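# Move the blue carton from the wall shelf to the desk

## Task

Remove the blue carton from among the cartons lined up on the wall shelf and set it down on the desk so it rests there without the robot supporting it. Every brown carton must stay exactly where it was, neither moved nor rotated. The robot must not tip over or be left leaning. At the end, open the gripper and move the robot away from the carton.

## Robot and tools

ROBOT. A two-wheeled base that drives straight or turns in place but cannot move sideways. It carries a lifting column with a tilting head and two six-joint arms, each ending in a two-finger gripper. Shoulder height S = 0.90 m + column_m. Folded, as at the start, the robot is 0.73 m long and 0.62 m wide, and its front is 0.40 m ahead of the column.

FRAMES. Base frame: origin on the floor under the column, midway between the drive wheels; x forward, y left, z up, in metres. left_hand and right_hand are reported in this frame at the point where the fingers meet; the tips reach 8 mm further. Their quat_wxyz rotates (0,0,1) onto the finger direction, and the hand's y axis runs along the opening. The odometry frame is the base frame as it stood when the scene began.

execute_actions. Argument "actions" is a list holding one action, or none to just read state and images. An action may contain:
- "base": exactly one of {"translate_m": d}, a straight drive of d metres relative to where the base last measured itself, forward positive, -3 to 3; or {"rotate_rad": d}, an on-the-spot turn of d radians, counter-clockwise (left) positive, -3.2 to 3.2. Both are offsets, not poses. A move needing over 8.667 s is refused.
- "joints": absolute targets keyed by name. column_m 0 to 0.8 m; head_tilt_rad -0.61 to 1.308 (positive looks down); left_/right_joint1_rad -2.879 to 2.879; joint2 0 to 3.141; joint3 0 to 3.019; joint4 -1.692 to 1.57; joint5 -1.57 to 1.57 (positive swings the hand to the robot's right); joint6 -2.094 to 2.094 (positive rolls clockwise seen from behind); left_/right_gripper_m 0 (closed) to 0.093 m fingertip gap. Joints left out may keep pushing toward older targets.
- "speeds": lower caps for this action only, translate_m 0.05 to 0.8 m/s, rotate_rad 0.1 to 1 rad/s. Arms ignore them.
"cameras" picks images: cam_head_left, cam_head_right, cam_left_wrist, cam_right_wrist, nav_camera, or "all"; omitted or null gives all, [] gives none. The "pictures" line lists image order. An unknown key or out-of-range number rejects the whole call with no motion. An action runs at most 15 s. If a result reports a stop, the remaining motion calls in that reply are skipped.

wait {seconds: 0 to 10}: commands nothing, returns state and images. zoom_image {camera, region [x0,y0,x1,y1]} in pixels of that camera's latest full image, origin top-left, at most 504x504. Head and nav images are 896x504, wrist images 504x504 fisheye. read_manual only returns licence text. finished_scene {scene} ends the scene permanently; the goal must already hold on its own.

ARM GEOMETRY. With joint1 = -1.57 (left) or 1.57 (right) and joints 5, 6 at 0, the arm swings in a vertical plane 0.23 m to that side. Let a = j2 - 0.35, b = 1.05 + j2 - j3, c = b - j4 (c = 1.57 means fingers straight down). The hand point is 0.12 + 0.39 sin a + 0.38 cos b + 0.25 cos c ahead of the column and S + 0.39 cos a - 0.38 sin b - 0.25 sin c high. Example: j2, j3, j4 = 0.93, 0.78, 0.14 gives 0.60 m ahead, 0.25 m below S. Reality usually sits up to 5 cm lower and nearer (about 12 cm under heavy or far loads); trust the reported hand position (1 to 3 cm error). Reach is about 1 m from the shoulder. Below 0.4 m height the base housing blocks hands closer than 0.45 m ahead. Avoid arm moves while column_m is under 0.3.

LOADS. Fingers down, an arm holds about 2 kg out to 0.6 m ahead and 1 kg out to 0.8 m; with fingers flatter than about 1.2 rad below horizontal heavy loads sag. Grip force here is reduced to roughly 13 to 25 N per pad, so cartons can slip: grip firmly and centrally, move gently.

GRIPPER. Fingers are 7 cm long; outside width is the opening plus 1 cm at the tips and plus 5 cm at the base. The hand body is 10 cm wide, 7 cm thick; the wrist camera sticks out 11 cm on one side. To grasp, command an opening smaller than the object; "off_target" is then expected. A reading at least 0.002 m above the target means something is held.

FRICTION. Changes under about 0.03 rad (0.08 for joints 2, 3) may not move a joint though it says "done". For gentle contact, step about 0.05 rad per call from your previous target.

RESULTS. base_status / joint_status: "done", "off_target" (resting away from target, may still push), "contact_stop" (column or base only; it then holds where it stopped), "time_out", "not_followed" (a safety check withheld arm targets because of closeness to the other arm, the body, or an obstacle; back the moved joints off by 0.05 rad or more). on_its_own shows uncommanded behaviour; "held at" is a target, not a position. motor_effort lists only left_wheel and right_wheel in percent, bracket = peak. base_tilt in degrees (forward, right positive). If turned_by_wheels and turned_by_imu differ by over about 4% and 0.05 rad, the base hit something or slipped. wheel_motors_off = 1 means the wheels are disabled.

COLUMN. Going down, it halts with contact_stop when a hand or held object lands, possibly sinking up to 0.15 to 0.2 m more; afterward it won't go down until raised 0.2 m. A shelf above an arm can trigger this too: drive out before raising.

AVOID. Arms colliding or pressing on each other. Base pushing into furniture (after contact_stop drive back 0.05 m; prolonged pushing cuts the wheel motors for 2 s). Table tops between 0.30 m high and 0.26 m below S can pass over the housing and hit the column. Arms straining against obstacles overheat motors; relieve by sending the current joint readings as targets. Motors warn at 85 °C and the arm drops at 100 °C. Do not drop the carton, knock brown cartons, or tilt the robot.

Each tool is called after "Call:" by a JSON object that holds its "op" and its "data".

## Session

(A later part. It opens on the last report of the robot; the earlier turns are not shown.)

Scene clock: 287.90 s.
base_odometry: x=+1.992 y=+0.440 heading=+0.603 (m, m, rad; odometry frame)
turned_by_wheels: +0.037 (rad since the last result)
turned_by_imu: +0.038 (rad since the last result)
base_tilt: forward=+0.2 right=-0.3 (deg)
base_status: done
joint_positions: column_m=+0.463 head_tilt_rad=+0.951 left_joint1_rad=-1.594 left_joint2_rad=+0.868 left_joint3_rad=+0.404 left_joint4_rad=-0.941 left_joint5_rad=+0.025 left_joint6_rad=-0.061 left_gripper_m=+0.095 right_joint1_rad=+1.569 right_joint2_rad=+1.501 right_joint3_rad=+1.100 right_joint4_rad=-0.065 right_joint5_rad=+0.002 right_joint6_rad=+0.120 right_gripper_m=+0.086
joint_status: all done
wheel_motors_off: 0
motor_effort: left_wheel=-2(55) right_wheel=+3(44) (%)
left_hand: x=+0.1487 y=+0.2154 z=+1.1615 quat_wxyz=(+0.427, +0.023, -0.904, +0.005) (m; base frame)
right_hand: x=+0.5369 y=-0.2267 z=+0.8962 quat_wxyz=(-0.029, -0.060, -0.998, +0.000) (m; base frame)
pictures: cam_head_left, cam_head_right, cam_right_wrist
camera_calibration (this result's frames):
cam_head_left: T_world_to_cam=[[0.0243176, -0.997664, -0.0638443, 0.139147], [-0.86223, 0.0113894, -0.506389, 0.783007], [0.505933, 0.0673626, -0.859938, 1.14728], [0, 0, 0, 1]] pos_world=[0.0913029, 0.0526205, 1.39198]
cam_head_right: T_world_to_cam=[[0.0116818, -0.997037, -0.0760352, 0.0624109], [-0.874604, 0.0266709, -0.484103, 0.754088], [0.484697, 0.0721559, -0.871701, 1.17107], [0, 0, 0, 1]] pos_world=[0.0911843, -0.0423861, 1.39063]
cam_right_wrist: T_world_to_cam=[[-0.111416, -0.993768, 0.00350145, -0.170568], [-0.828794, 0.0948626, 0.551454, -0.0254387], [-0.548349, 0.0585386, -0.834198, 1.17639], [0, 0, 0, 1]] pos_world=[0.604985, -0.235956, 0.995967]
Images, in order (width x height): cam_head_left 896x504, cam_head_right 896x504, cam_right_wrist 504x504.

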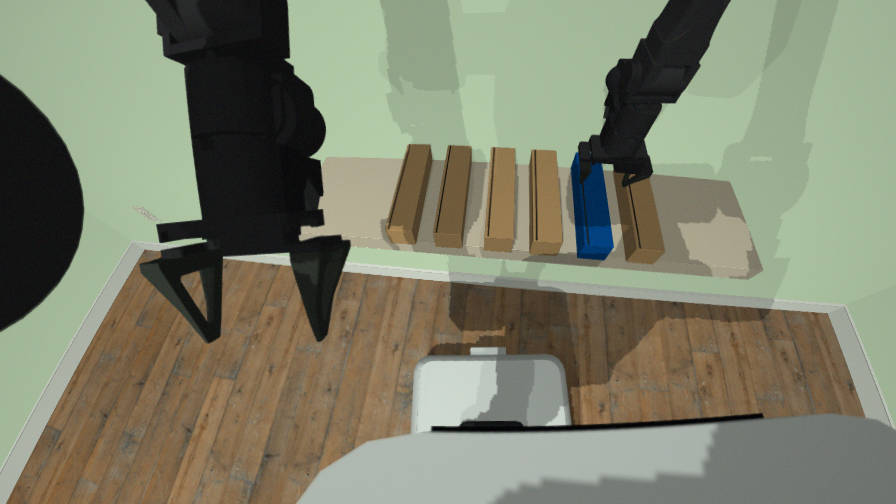

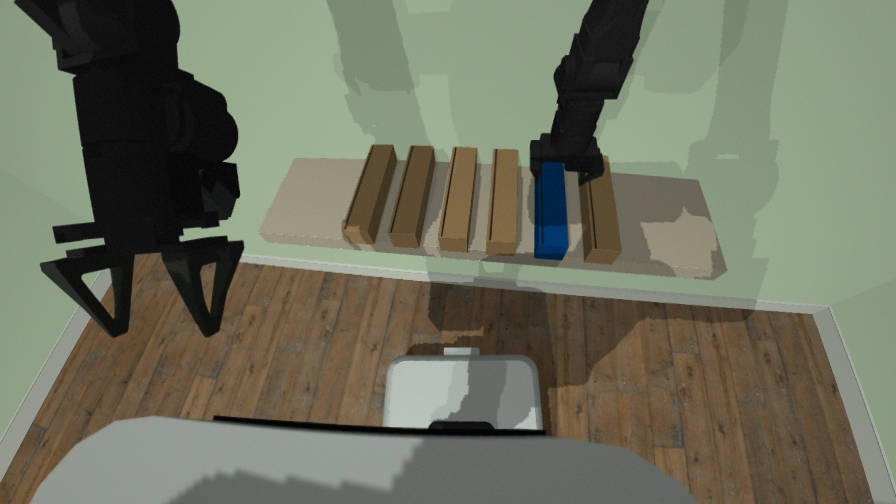

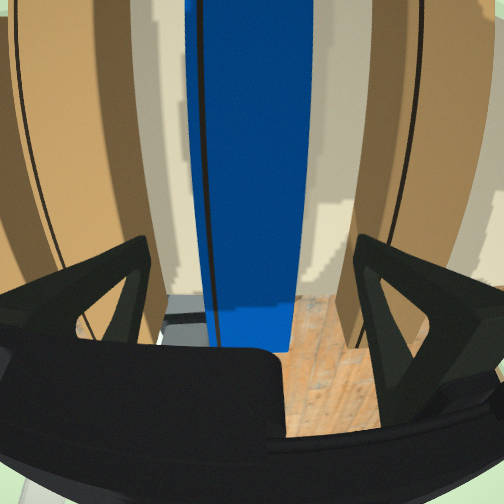

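Call:
{"op": "execute_actions", "data": {"actions": [{"joints": {"column_m": 0.382}}], "cameras": ["cam_head_left", "cam_head_right", "cam_right_wrist"]}}

Scene clock: 302.30 s.
base_odometry: x=+1.992 y=+0.440 heading=+0.603 (m, m, rad; odometry frame)
turned_by_wheels: +0.000 (rad since the last result)
turned_by_imu: +0.002 (rad since the last result)
base_tilt: forward=+0.3 right=-0.2 (deg)
base_status: not commanded
joint_positions: column_m=+0.382 head_tilt_rad=+0.951 left_joint1_rad=-1.594 left_joint2_rad=+0.868 left_joint3_rad=+0.404 left_joint4_rad=-0.941 left_joint5_rad=+0.025 left_joint6_rad=-0.061 left_gripper_m=+0.095 right_joint1_rad=+1.569 right_joint2_rad=+1.501 right_joint3_rad=+1.100 right_joint4_rad=-0.065 right_joint5_rad=+0.002 right_joint6_rad=+0.120 right_gripper_m=+0.086
joint_status: all done
wheel_motors_off: 0
motor_effort: left_wheel=-2(2) right_wheel=+3(3) (%)
left_hand: x=+0.1487 y=+0.2154 z=+1.0805 quat_wxyz=(+0.427, +0.023, -0.904, +0.005) (m; base frame)
right_hand: x=+0.5369 y=-0.2267 z=+0.8152 quat_wxyz=(-0.029, -0.060, -0.998, +0.000) (m; base frame)
pictures: cam_head_left, cam_head_right, cam_right_wrist
camera_calibration (this result's frames):
cam_head_left: T_world_to_cam=[[0.0243176, -0.997664, -0.0638443, 0.133976], [-0.86223, 0.0113894, -0.50639, 0.741992], [0.505934, 0.0673626, -0.859938, 1.07762], [0, 0, 0, 1]] pos_world=[0.091303, 0.0526205, 1.31098]
cam_head_right: T_world_to_cam=[[0.0116819, -0.997037, -0.0760352, 0.0562524], [-0.874604, 0.0266709, -0.484104, 0.714878], [0.484697, 0.0721559, -0.871701, 1.10047], [0, 0, 0, 1]] pos_world=[0.0911843, -0.0423861, 1.30963]
cam_right_wrist: T_world_to_cam=[[-0.111416, -0.993768, 0.00350145, -0.170284], [-0.828794, 0.0948626, 0.551454, 0.0192267], [-0.548349, 0.0585386, -0.834198, 1.10882], [0, 0, 0, 1]] pos_world=[0.604985, -0.235956, 0.914972]
Images, in order (width x height): cam_head_left 896x504, cam_head_right 896x504, cam_right_wrist 504x504.

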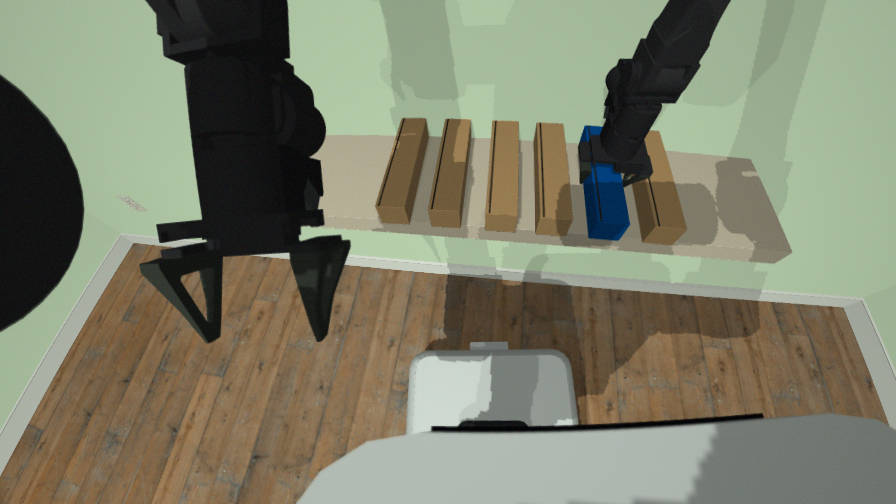

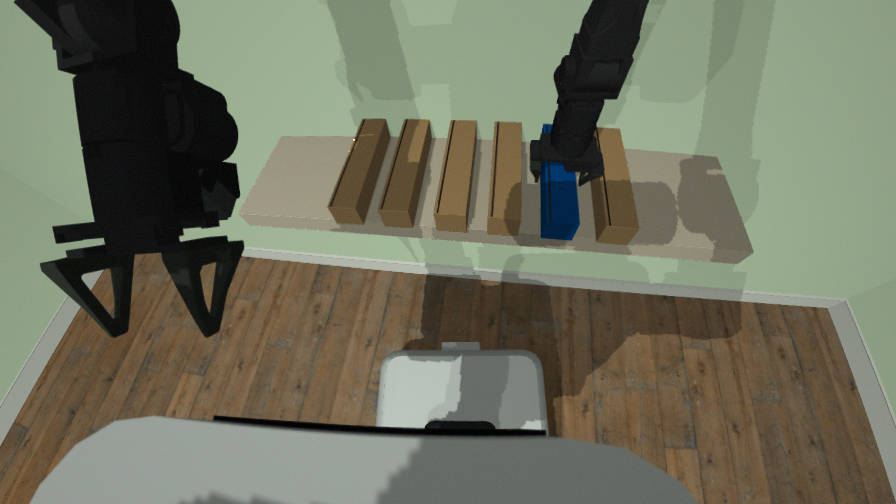

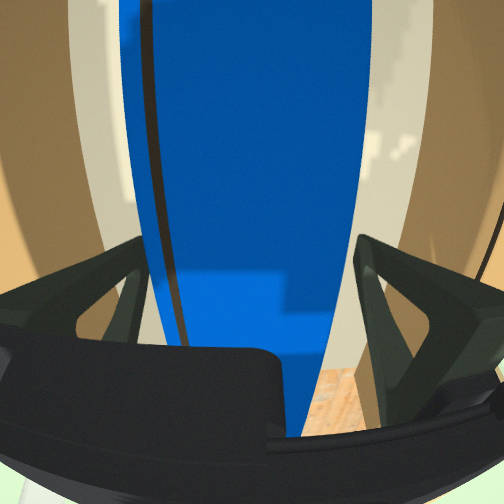

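Call:
{"op": "zoom_image", "data": {"camera": "cam_head_right", "region": [480, 110, 660, 250]}}

Call:
{"op": "zoom_image", "data": {"camera": "cam_head_left", "region": [520, 110, 700, 250]}}

Region (480, 110, 660, 250) of cam_head_right's 896x504 image, scaled by 2.800, with more detail than that image has.

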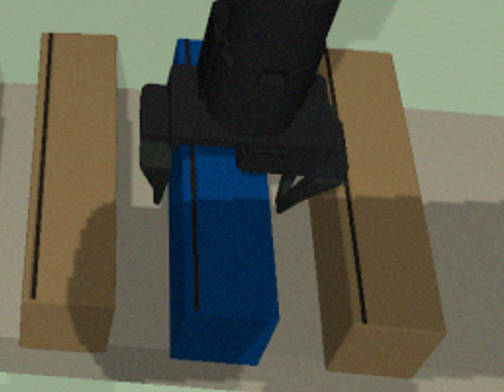

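Region (520, 110, 700, 250) of cam_head_left's 896x504 image, scaled by 2.800, with more detail than that image has.

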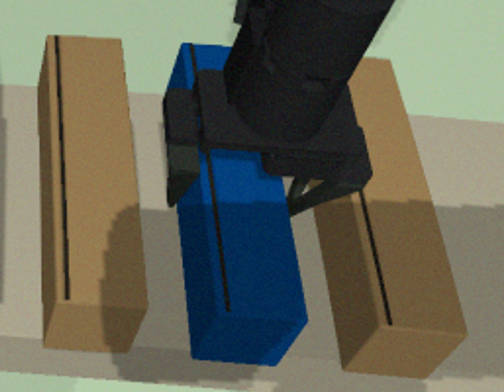

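Call:
{"op": "execute_actions", "data": {"actions": [{"base": {"translate_m": 0.01}, "joints": {"column_m": 0.372}}], "cameras": ["cam_head_left", "cam_right_wrist"]}}

Scene clock: 326.13 s.
base_odometry: x=+2.000 y=+0.446 heading=+0.605 (m, m, rad; odometry frame)
turned_by_wheels: +0.001 (rad since the last result)
turned_by_imu: +0.003 (rad since the last result)
base_tilt: forward=+0.2 right=-0.2 (deg)
base_status: done
joint_positions: column_m=+0.372 head_tilt_rad=+0.951 left_joint1_rad=-1.594 left_joint2_rad=+0.868 left_joint3_rad=+0.405 left_joint4_rad=-0.941 left_joint5_rad=+0.025 left_joint6_rad=-0.061 left_gripper_m=+0.095 right_joint1_rad=+1.569 right_joint2_rad=+1.501 right_joint3_rad=+1.102 right_joint4_rad=-0.066 right_joint5_rad=+0.002 right_joint6_rad=+0.120 right_gripper_m=+0.086
joint_status: all done
wheel_motors_off: 0
motor_effort: left_wheel=+1(57) right_wheel=+0(39) (%)
left_hand: x=+0.1492 y=+0.2153 z=+1.0703 quat_wxyz=(+0.427, +0.023, -0.904, +0.005) (m; base frame)
right_hand: x=+0.5378 y=-0.2267 z=+0.8053 quat_wxyz=(-0.030, -0.060, -0.998, +0.000) (m; base frame)
pictures: cam_head_left, cam_right_wrist
camera_calibration (this result's frames):
cam_head_left: T_world_to_cam=[[0.0243067, -0.997664, -0.0638485, 0.133342], [-0.862316, 0.0113894, -0.506242, 0.736718], [0.505786, 0.0673626, -0.860025, 1.06913], [0, 0, 0, 1]] pos_world=[0.0912932, 0.0526205, 1.30095]
cam_right_wrist: T_world_to_cam=[[-0.111417, -0.993768, 0.003417, -0.170079], [-0.829215, 0.0948621, 0.550822, 0.0261902], [-0.547713, 0.0585376, -0.834616, 1.10104], [0, 0, 0, 1]] pos_world=[0.60582, -0.235956, 0.905098]
Images, in order (width x height): cam_head_left 896x504, cam_right_wrist 504x504.

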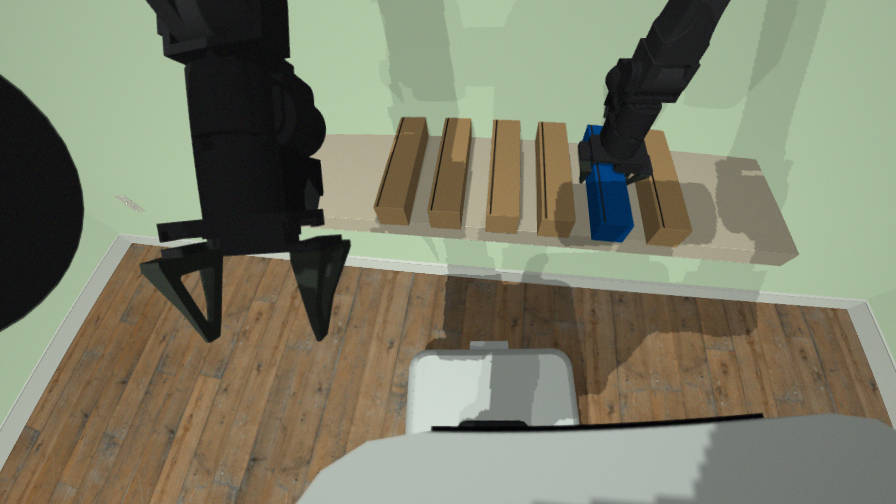

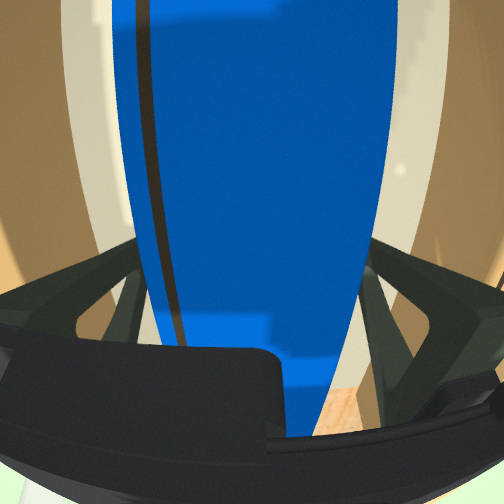

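Call:
{"op": "execute_actions", "data": {"actions": [{"joints": {"right_gripper_m": 0.0}}], "cameras": ["cam_head_left", "cam_right_wrist"]}}

Scene clock: 329.67 s.
base_odometry: x=+2.000 y=+0.446 heading=+0.605 (m, m, rad; odometry frame)
turned_by_wheels: +0.000 (rad since the last result)
turned_by_imu: +0.002 (rad since the last result)
base_tilt: forward=+0.2 right=-0.2 (deg)
base_status: not commanded
joint_positions: column_m=+0.372 head_tilt_rad=+0.951 left_joint1_rad=-1.594 left_joint2_rad=+0.868 left_joint3_rad=+0.405 left_joint4_rad=-0.941 left_joint5_rad=+0.025 left_joint6_rad=-0.061 left_gripper_m=+0.095 right_joint1_rad=+1.569 right_joint2_rad=+1.501 right_joint3_rad=+1.102 right_joint4_rad=-0.066 right_joint5_rad=+0.001 right_joint6_rad=+0.120 right_gripper_m=+0.060
joint_status: right_gripper_m off_target (ended at +0.060, target +0.000)
wheel_motors_off: 0
motor_effort: left_wheel=+2(2) right_wheel=+0(0) (%)
left_hand: x=+0.1492 y=+0.2153 z=+1.0703 quat_wxyz=(+0.427, +0.023, -0.904, +0.005) (m; base frame)
right_hand: x=+0.5378 y=-0.2266 z=+0.8053 quat_wxyz=(-0.029, -0.060, -0.998, +0.000) (m; base frame)
pictures: cam_head_left, cam_right_wrist
camera_calibration (this result's frames):
cam_head_left: T_world_to_cam=[[0.0243066, -0.997664, -0.0638485, 0.133342], [-0.862316, 0.0113894, -0.506242, 0.736718], [0.505786, 0.0673626, -0.860025, 1.06913], [0, 0, 0, 1]] pos_world=[0.0912932, 0.0526205, 1.30095]
cam_right_wrist: T_world_to_cam=[[-0.111773, -0.993729, 0.00301609, -0.169491], [-0.829181, 0.0949371, 0.550859, 0.0261533], [-0.547691, 0.0590704, -0.834593, 1.10112], [0, 0, 0, 1]] pos_world=[0.605816, -0.235955, 0.905094]
Images, in order (width x height): cam_head_left 896x504, cam_right_wrist 504x504.

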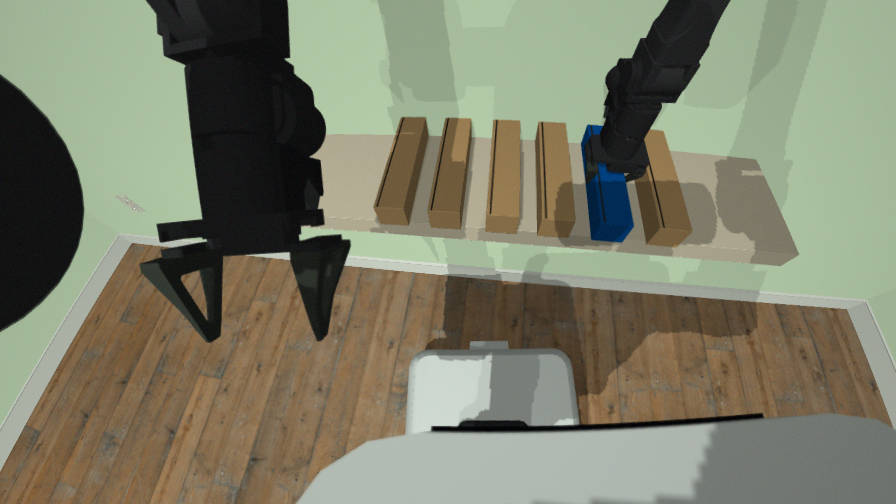

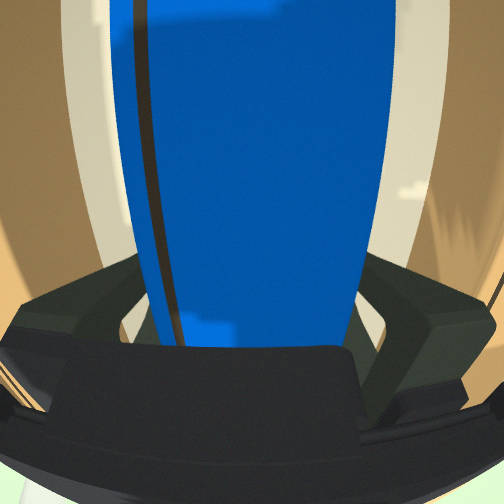

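Call:
{"op": "execute_actions", "data": {"actions": [{"joints": {"column_m": 0.405}}], "cameras": ["cam_head_left", "cam_head_right", "cam_right_wrist"]}}

Scene clock: 333.60 s.
base_odometry: x=+2.000 y=+0.446 heading=+0.605 (m, m, rad; odometry frame)
turned_by_wheels: +0.000 (rad since the last result)
turned_by_imu: +0.002 (rad since the last result)
base_tilt: forward=+0.1 right=-0.1 (deg)
base_status: not commanded
joint_positions: column_m=+0.405 head_tilt_rad=+0.951 left_joint1_rad=-1.594 left_joint2_rad=+0.868 left_joint3_rad=+0.405 left_joint4_rad=-0.941 left_joint5_rad=+0.025 left_joint6_rad=-0.061 left_gripper_m=+0.095 right_joint1_rad=+1.569 right_joint2_rad=+1.501 right_joint3_rad=+1.102 right_joint4_rad=-0.066 right_joint5_rad=+0.001 right_joint6_rad=+0.120 right_gripper_m=+0.060
joint_status: all done
wheel_motors_off: 0
motor_effort: left_wheel=+4(4) right_wheel=+0(1) (%)
left_hand: x=+0.1492 y=+0.2153 z=+1.1032 quat_wxyz=(+0.427, +0.023, -0.904, +0.005) (m; base frame)
right_hand: x=+0.5378 y=-0.2266 z=+0.8381 quat_wxyz=(-0.029, -0.060, -0.998, +0.000) (m; base frame)
pictures: cam_head_left, cam_head_right, cam_right_wrist
camera_calibration (this result's frames):
cam_head_left: T_world_to_cam=[[0.0243067, -0.997664, -0.0638485, 0.135442], [-0.862316, 0.0113894, -0.506242, 0.753369], [0.505786, 0.0673626, -0.860025, 1.09742], [0, 0, 0, 1]] pos_world=[0.0912932, 0.0526205, 1.33384]
cam_head_right: T_world_to_cam=[[0.0116688, -0.997037, -0.0760372, 0.0579944], [-0.874687, 0.0266709, -0.483954, 0.725743], [0.484548, 0.0721559, -0.871784, 1.12052], [0, 0, 0, 1]] pos_world=[0.0911743, -0.0423861, 1.33249]
cam_right_wrist: T_world_to_cam=[[-0.111773, -0.993729, 0.00301609, -0.16959], [-0.829181, 0.0949371, 0.550859, 0.00803458], [-0.547691, 0.0590704, -0.834593, 1.12857], [0, 0, 0, 1]] pos_world=[0.605816, -0.235955, 0.937986]
Images, in order (width x height): cam_head_left 896x504, cam_head_right 896x504, cam_right_wrist 504x504.

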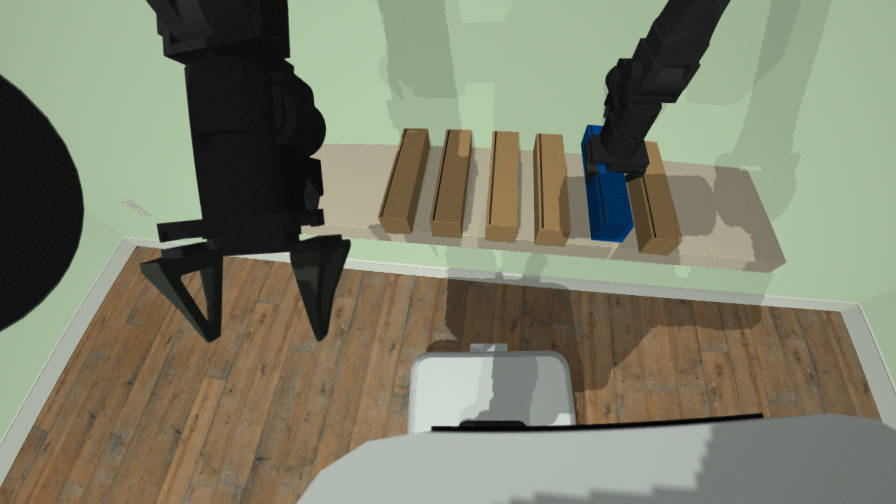

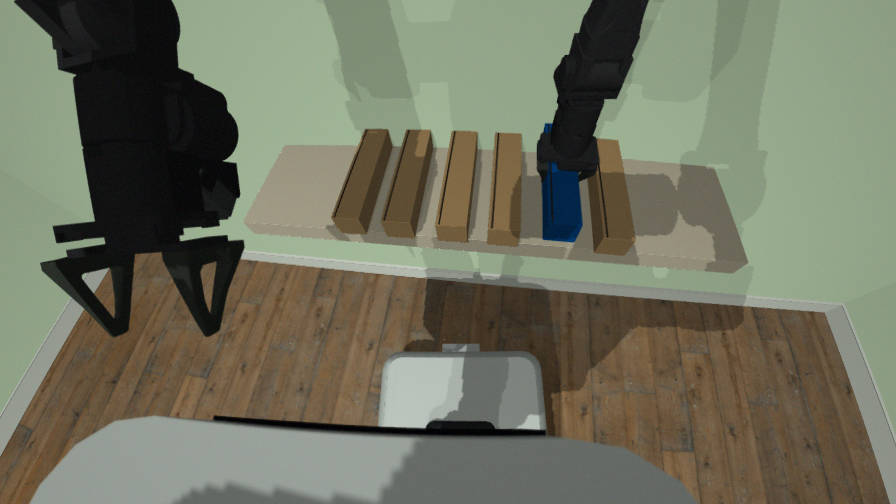

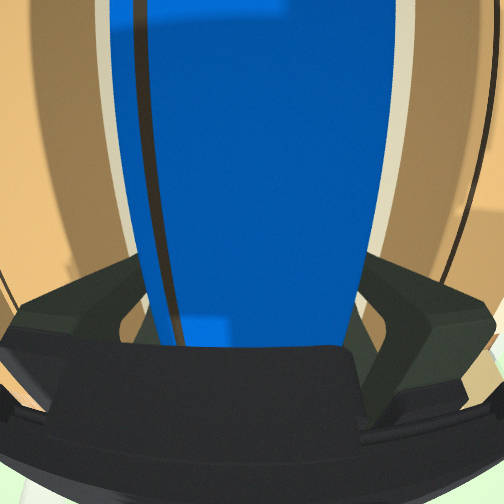

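Call:
{"op": "execute_actions", "data": {"actions": [{"joints": {"column_m": 0.47}}], "cameras": ["cam_head_left", "cam_right_wrist"]}}

Scene clock: 368.93 s.
base_odometry: x=+2.000 y=+0.446 heading=+0.605 (m, m, rad; odometry frame)
turned_by_wheels: +0.000 (rad since the last result)
turned_by_imu: +0.002 (rad since the last result)
base_tilt: forward=+0.2 right=-0.3 (deg)
base_status: not commanded
joint_positions: column_m=+0.470 head_tilt_rad=+0.951 left_joint1_rad=-1.594 left_joint2_rad=+0.868 left_joint3_rad=+0.405 left_joint4_rad=-0.941 left_joint5_rad=+0.025 left_joint6_rad=-0.061 left_gripper_m=+0.095 right_joint1_rad=+1.569 right_joint2_rad=+1.501 right_joint3_rad=+1.102 right_joint4_rad=-0.066 right_joint5_rad=+0.001 right_joint6_rad=+0.120 right_gripper_m=+0.060
joint_status: all done
wheel_motors_off: 0
motor_effort: left_wheel=+5(5) right_wheel=-1(0) (%)
left_hand: x=+0.1492 y=+0.2153 z=+1.1682 quat_wxyz=(+0.427, +0.023, -0.904, +0.005) (m; base frame)
right_hand: x=+0.5378 y=-0.2266 z=+0.9031 quat_wxyz=(-0.029, -0.060, -0.998, +0.000) (m; base frame)
pictures: cam_head_left, cam_right_wrist
camera_calibration (this result's frames):
cam_head_left: T_world_to_cam=[[0.0243066, -0.997664, -0.0638485, 0.139592], [-0.862316, 0.0113894, -0.506242, 0.786272], [0.505786, 0.0673626, -0.860025, 1.15331], [0, 0, 0, 1]] pos_world=[0.0912932, 0.0526205, 1.39883]
cam_right_wrist: T_world_to_cam=[[-0.111773, -0.993729, 0.00301609, -0.169786], [-0.829181, 0.0949371, 0.550859, -0.0277681], [-0.547691, 0.0590704, -0.834593, 1.18282], [0, 0, 0, 1]] pos_world=[0.605816, -0.235955, 1.00298]
Images, in order (width x height): cam_head_left 896x504, cam_right_wrist 504x504.

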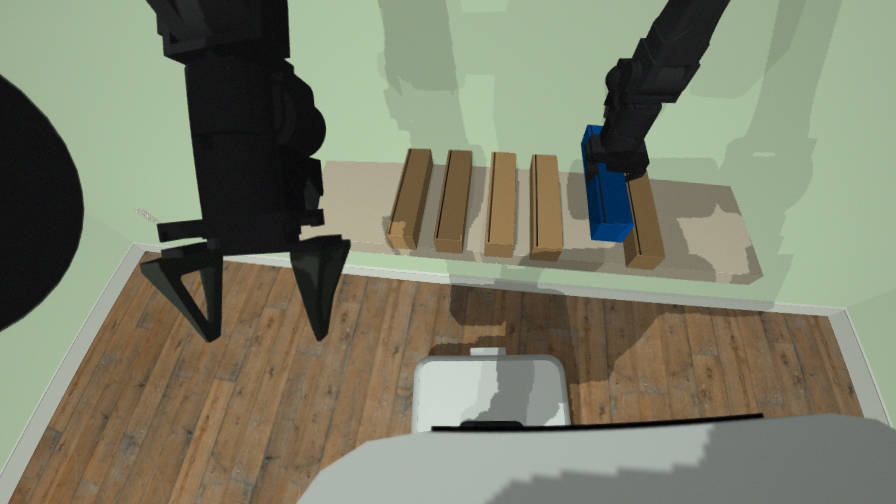

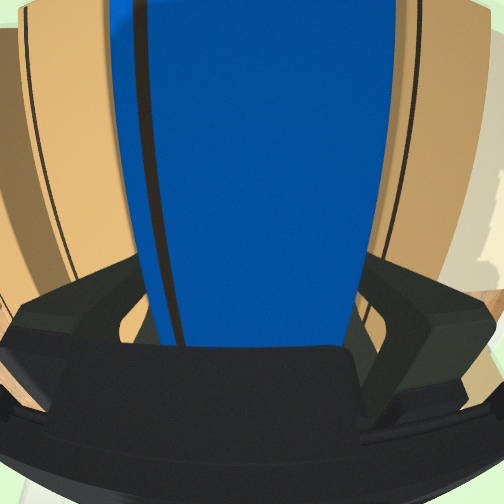

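The carton is clear of its neighbours and hasn't moved in the grip. I'll back away from the shelf now.

Call:
{"op": "execute_actions", "data": {"actions": [{"base": {"translate_m": -0.35}}], "cameras": ["cam_head_left", "cam_right_wrist"]}}

Scene clock: 373.43 s.
base_odometry: x=+1.712 y=+0.247 heading=+0.606 (m, m, rad; odometry frame)
turned_by_wheels: +0.001 (rad since the last result)
turned_by_imu: +0.004 (rad since the last result)
base_tilt: forward=+0.1 right=-0.1 (deg)
base_status: done
joint_positions: column_m=+0.470 head_tilt_rad=+0.951 left_joint1_rad=-1.594 left_joint2_rad=+0.868 left_joint3_rad=+0.400 left_joint4_rad=-0.941 left_joint5_rad=+0.025 left_joint6_rad=-0.061 left_gripper_m=+0.095 right_joint1_rad=+1.569 right_joint2_rad=+1.502 right_joint3_rad=+1.100 right_joint4_rad=-0.067 right_joint5_rad=+0.001 right_joint6_rad=+0.120 right_gripper_m=+0.060
joint_status: not commanded
wheel_motors_off: 0
motor_effort: left_wheel=+1(75) right_wheel=+0(53) (%)
left_hand: x=+0.1468 y=+0.2154 z=+1.1690 quat_wxyz=(+0.429, +0.023, -0.903, +0.005) (m; base frame)
right_hand: x=+0.5358 y=-0.2266 z=+0.9025 quat_wxyz=(-0.027, -0.060, -0.998, +0.000) (m; base frame)
pictures: cam_head_left, cam_right_wrist
camera_calibration (this result's frames):
cam_head_left: T_world_to_cam=[[0.0242817, -0.997664, -0.063858, 0.139607], [-0.862514, 0.0113894, -0.505905, 0.785792], [0.50545, 0.0673626, -0.860222, 1.15362], [0, 0, 0, 1]] pos_world=[0.0912709, 0.0526205, 1.39882]
cam_right_wrist: T_world_to_cam=[[-0.111765, -0.993729, 0.00348203, -0.170433], [-0.826862, 0.0949398, 0.554334, -0.0334799], [-0.551188, 0.0590759, -0.832287, 1.18101], [0, 0, 0, 1]] pos_world=[0.604225, -0.235955, 1.00209]
Images, in order (width x height): cam_head_left 896x504, cam_right_wrist 504x504.

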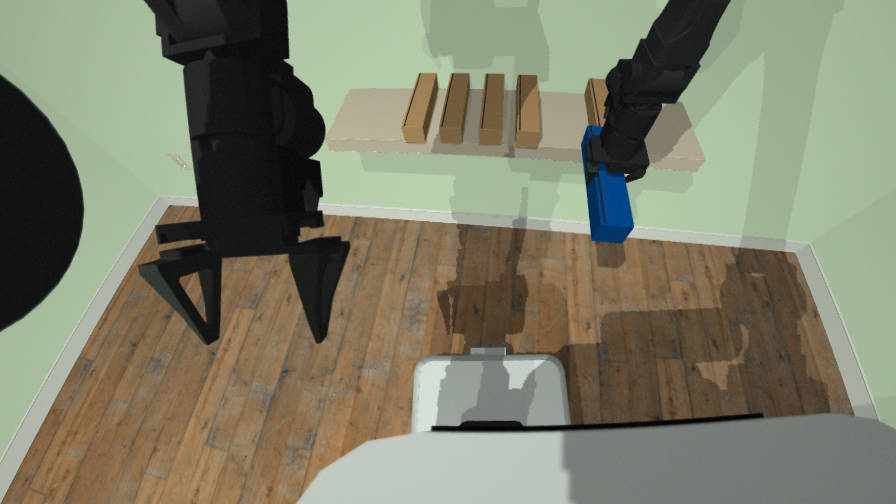

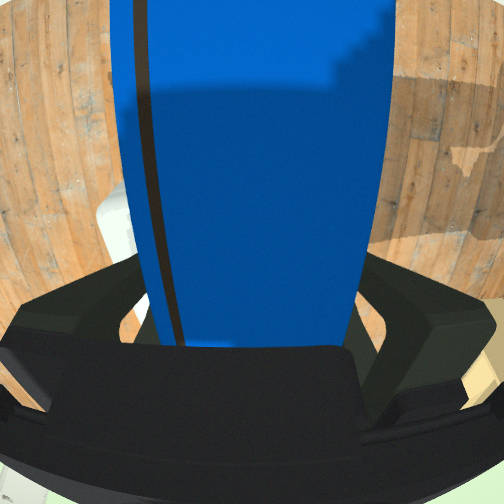

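Call:
{"op": "execute_actions", "data": {"actions": [{"base": {"rotate_rad": 2.77}, "joints": {"head_tilt_rad": 0.5}}], "cameras": ["cam_head_left", "cam_head_right", "nav_camera", "cam_right_wrist"]}}

Scene clock: 381.20 s.
base_odometry: x=+1.712 y=+0.247 heading=-2.908 (m, m, rad; odometry frame)
turned_by_wheels: +2.769 (rad since the last result)
turned_by_imu: +2.788 (rad since the last result)
base_tilt: forward=+0.2 right=-0.2 (deg)
base_status: done
joint_positions: column_m=+0.470 head_tilt_rad=+0.518 left_joint1_rad=-1.594 left_joint2_rad=+0.868 left_joint3_rad=+0.403 left_joint4_rad=-0.941 left_joint5_rad=+0.025 left_joint6_rad=-0.061 left_gripper_m=+0.095 right_joint1_rad=+1.569 right_joint2_rad=+1.502 right_joint3_rad=+1.100 right_joint4_rad=-0.067 right_joint5_rad=+0.001 right_joint6_rad=+0.120 right_gripper_m=+0.060
joint_status: all done
wheel_motors_off: 0
motor_effort: left_wheel=-6(56) right_wheel=+6(54) (%)
left_hand: x=+0.1482 y=+0.2154 z=+1.1685 quat_wxyz=(+0.427, +0.023, -0.904, +0.005) (m; base frame)
right_hand: x=+0.5358 y=-0.2269 z=+0.9025 quat_wxyz=(-0.027, -0.060, -0.998, +0.000) (m; base frame)
pictures: cam_head_left, cam_head_right, cam_right_wrist, nav_camera
camera_calibration (this result's frames):
cam_head_left: T_world_to_cam=[[0.0488461, -0.997664, -0.047765, 0.114949], [-0.570452, 0.0113894, -0.821252, 1.2303], [0.819877, 0.0673626, -0.568563, 0.713266], [0, 0, 0, 1]] pos_world=[0.111425, 0.0526205, 1.42142]
cam_head_right: T_world_to_cam=[[0.0424862, -0.997037, -0.0641306, 0.0440606], [-0.591031, 0.0266709, -0.806208, 1.21219], [0.805529, 0.0721559, -0.588146, 0.748185], [0, 0, 0, 1]] pos_world=[0.111883, -0.0423861, 1.42014]
cam_right_wrist: T_world_to_cam=[[-0.111955, -0.993706, 0.00381032, -0.170863], [-0.826844, 0.0952807, 0.554302, -0.0333616], [-0.551176, 0.0589061, -0.832307, 1.18099], [0, 0, 0, 1]] pos_world=[0.604223, -0.236177, 1.00209]
Images, in order (width x height): cam_head_left 896x504, cam_head_right 896x504, cam_right_wrist 504x504, nav_camera 896x504.

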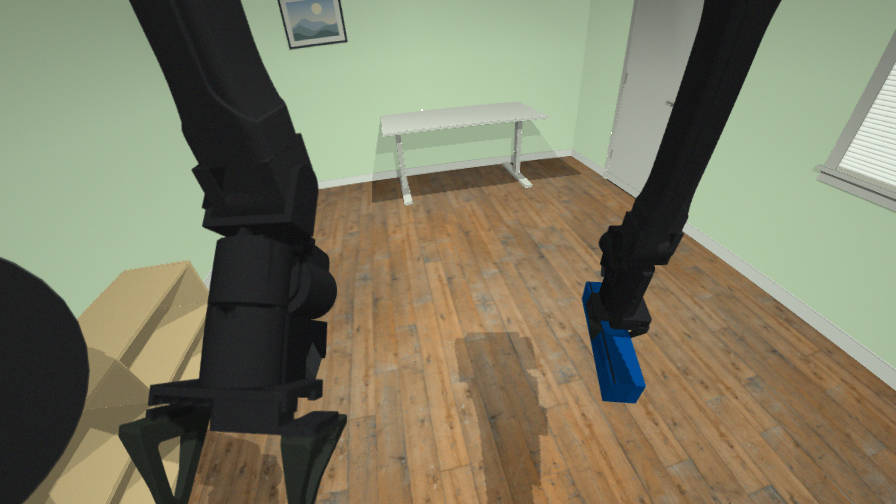

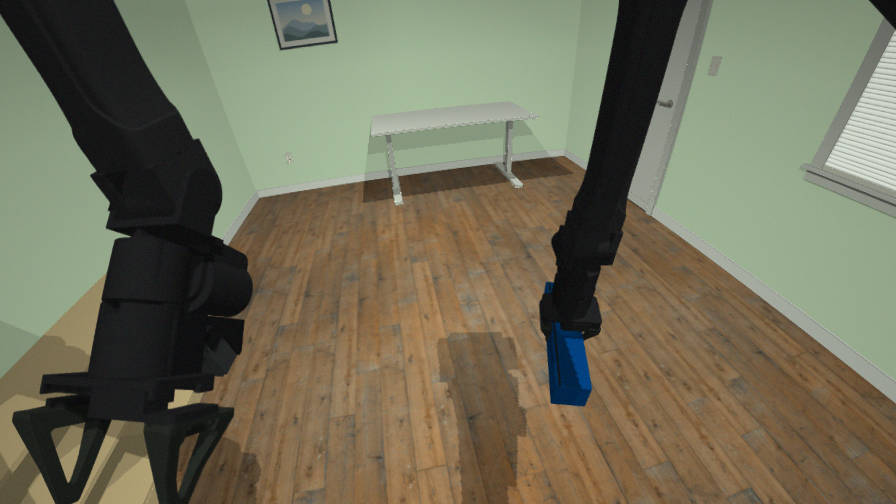

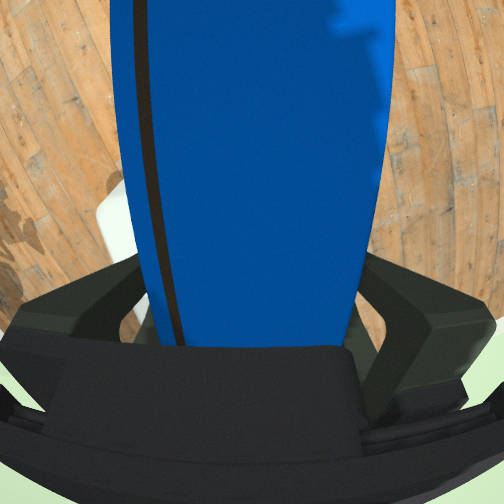

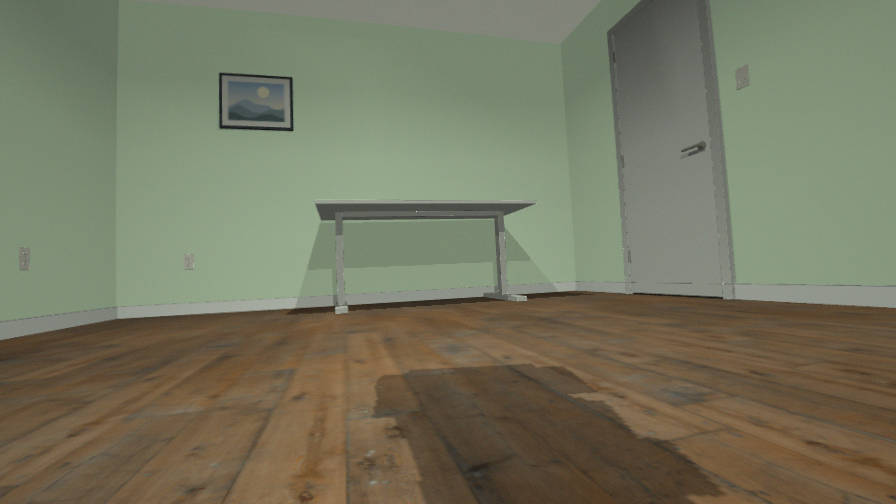

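Call:
{"op": "zoom_image", "data": {"camera": "cam_head_left", "region": [360, 80, 600, 220]}}

Call:
{"op": "zoom_image", "data": {"camera": "nav_camera", "region": [300, 180, 560, 330]}}

Region (360, 80, 600, 220) of cam_head_left's 896x504 image, scaled by 2.100, with more detail than that image has; it fills the top 294 rows of this view, and the rest is white.

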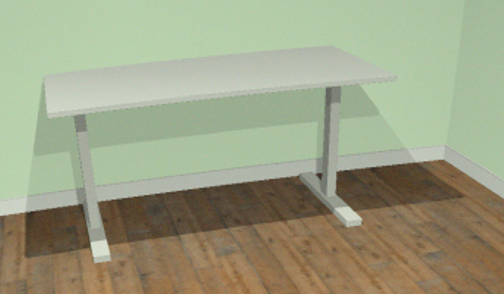

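Region (300, 180, 560, 330) of nav_camera's 896x504 image, scaled by 1.938, with more detail than that image has; it fills the top 291 rows of this view, and the rest is white.

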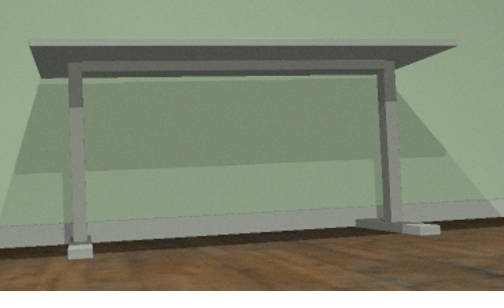

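Call:
{"op": "execute_actions", "data": {"actions": [{"base": {"translate_m": 2.85}, "joints": {"head_tilt_rad": 0.95, "right_joint2_rad": 1.744, "right_joint3_rad": 1.561, "right_joint4_rad": -0.285}}], "cameras": ["cam_head_left", "cam_head_right", "nav_camera", "cam_right_wrist"]}}

Scene clock: 435.83 s.
base_odometry: x=-1.060 y=-0.415 heading=-2.907 (m, m, rad; odometry frame)
turned_by_wheels: +0.001 (rad since the last result)
turned_by_imu: +0.000 (rad since the last result)
base_tilt: forward=+0.3 right=-0.1 (deg)
base_status: done
joint_positions: column_m=+0.470 head_tilt_rad=+0.951 left_joint1_rad=-1.594 left_joint2_rad=+0.868 left_joint3_rad=+0.403 left_joint4_rad=-0.941 left_joint5_rad=+0.025 left_joint6_rad=-0.061 left_gripper_m=+0.095 right_joint1_rad=+1.569 right_joint2_rad=+1.756 right_joint3_rad=+1.550 right_joint4_rad=-0.287 right_joint5_rad=+0.001 right_joint6_rad=+0.120 right_gripper_m=+0.060
joint_status: all done
wheel_motors_off: 0
motor_effort: left_wheel=+1(65) right_wheel=+0(54) (%)
left_hand: x=+0.1484 y=+0.2154 z=+1.1685 quat_wxyz=(+0.427, +0.023, -0.904, +0.005) (m; base frame)
right_hand: x=+0.6306 y=-0.2271 z=+0.8251 quat_wxyz=(-0.016, -0.060, -0.998, +0.001) (m; base frame)
pictures: cam_head_left, cam_head_right, cam_right_wrist, nav_camera
camera_calibration (this result's frames):
cam_head_left: T_world_to_cam=[[0.024315, -0.997664, -0.0638453, 0.139587], [-0.86225, 0.0113894, -0.506354, 0.786433], [0.505898, 0.0673626, -0.859959, 1.15321], [0, 0, 0, 1]] pos_world=[0.0913006, 0.0526205, 1.39884]
cam_head_right: T_world_to_cam=[[0.0116788, -0.997037, -0.0760357, 0.0629337], [-0.874624, 0.0266709, -0.484068, 0.75736], [0.484661, 0.0721559, -0.871721, 1.17709], [0, 0, 0, 1]] pos_world=[0.091182, -0.0423861, 1.39749]
cam_right_wrist: T_world_to_cam=[[-0.111871, -0.993702, 0.00643552, -0.162381], [-0.8135, 0.0952995, 0.573703, 0.0635688], [-0.570703, 0.0589456, -0.819038, 1.1702], [0, 0, 0, 1]] pos_world=[0.701385, -0.236395, 0.923014]
Images, in order (width x height): cam_head_left 896x504, cam_head_right 896x504, cam_right_wrist 504x504, nav_camera 896x504.

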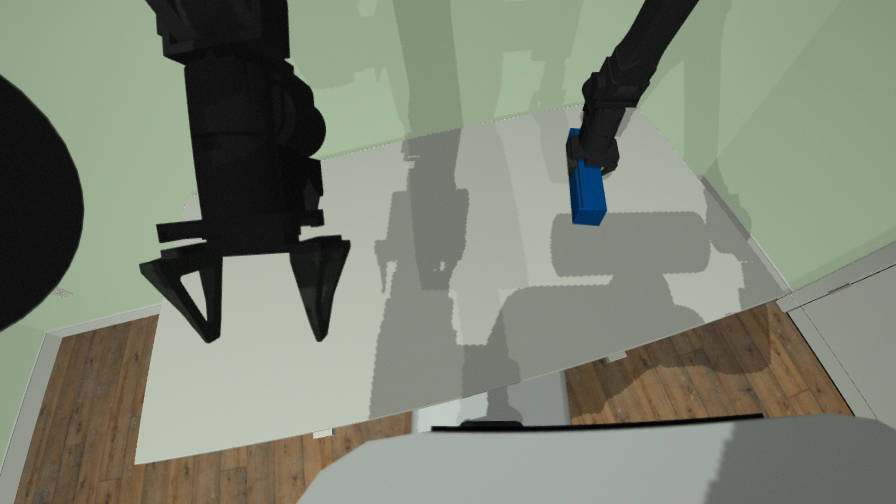

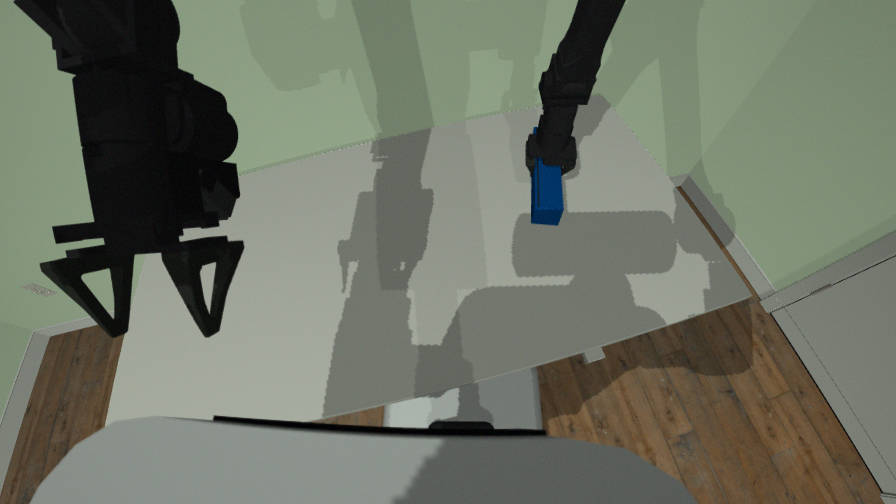

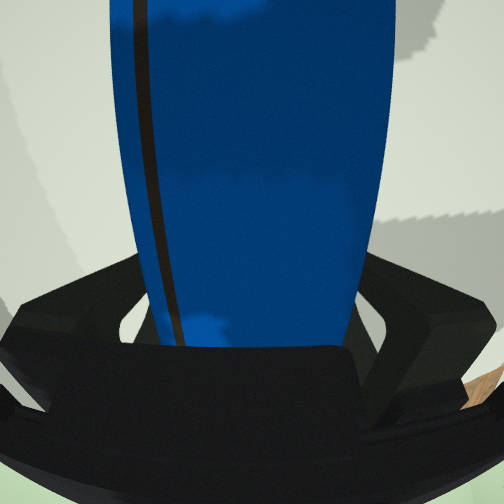

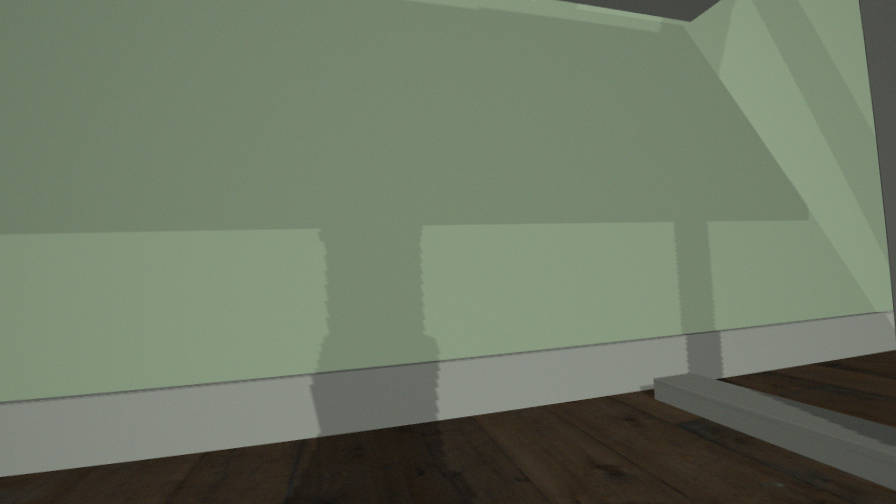

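Call:
{"op": "zoom_image", "data": {"camera": "cam_head_left", "region": [540, 80, 820, 320]}}

Call:
{"op": "zoom_image", "data": {"camera": "cam_head_right", "region": [500, 80, 780, 320]}}

Call:
{"op": "zoom_image", "data": {"camera": "nav_camera", "region": [560, 0, 800, 80]}}

Region (540, 80, 820, 320) of cam_head_left's 896x504 image, scaled by 1.800, with more detail than that image has; it fills the top 432 rows of this view, and the rest is white.

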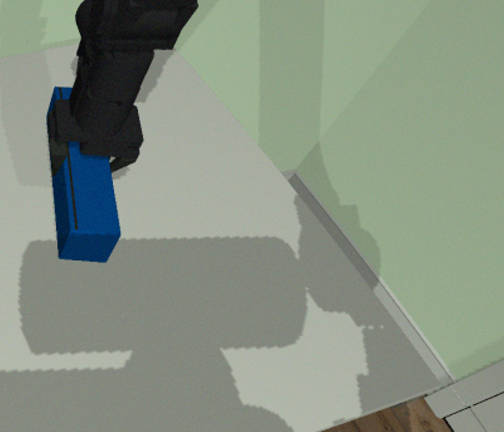

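Region (500, 80, 780, 320) of cam_head_right's 896x504 image, scaled by 1.800, with more detail than that image has; it fills the top 432 rows of this view, and the rest is white.

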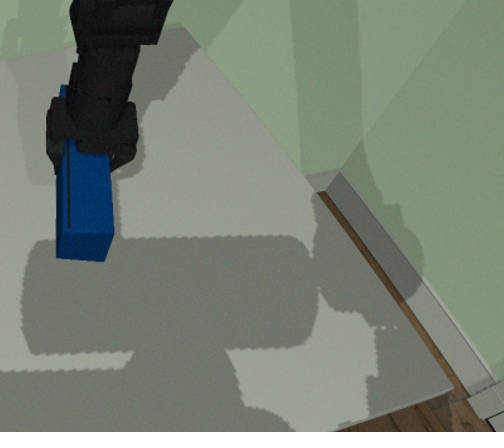

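Region (560, 0, 800, 80) of nav_camera's 896x504 image, scaled by 2.100, with more detail than that image has.

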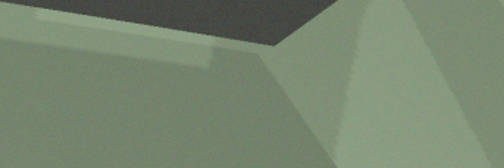

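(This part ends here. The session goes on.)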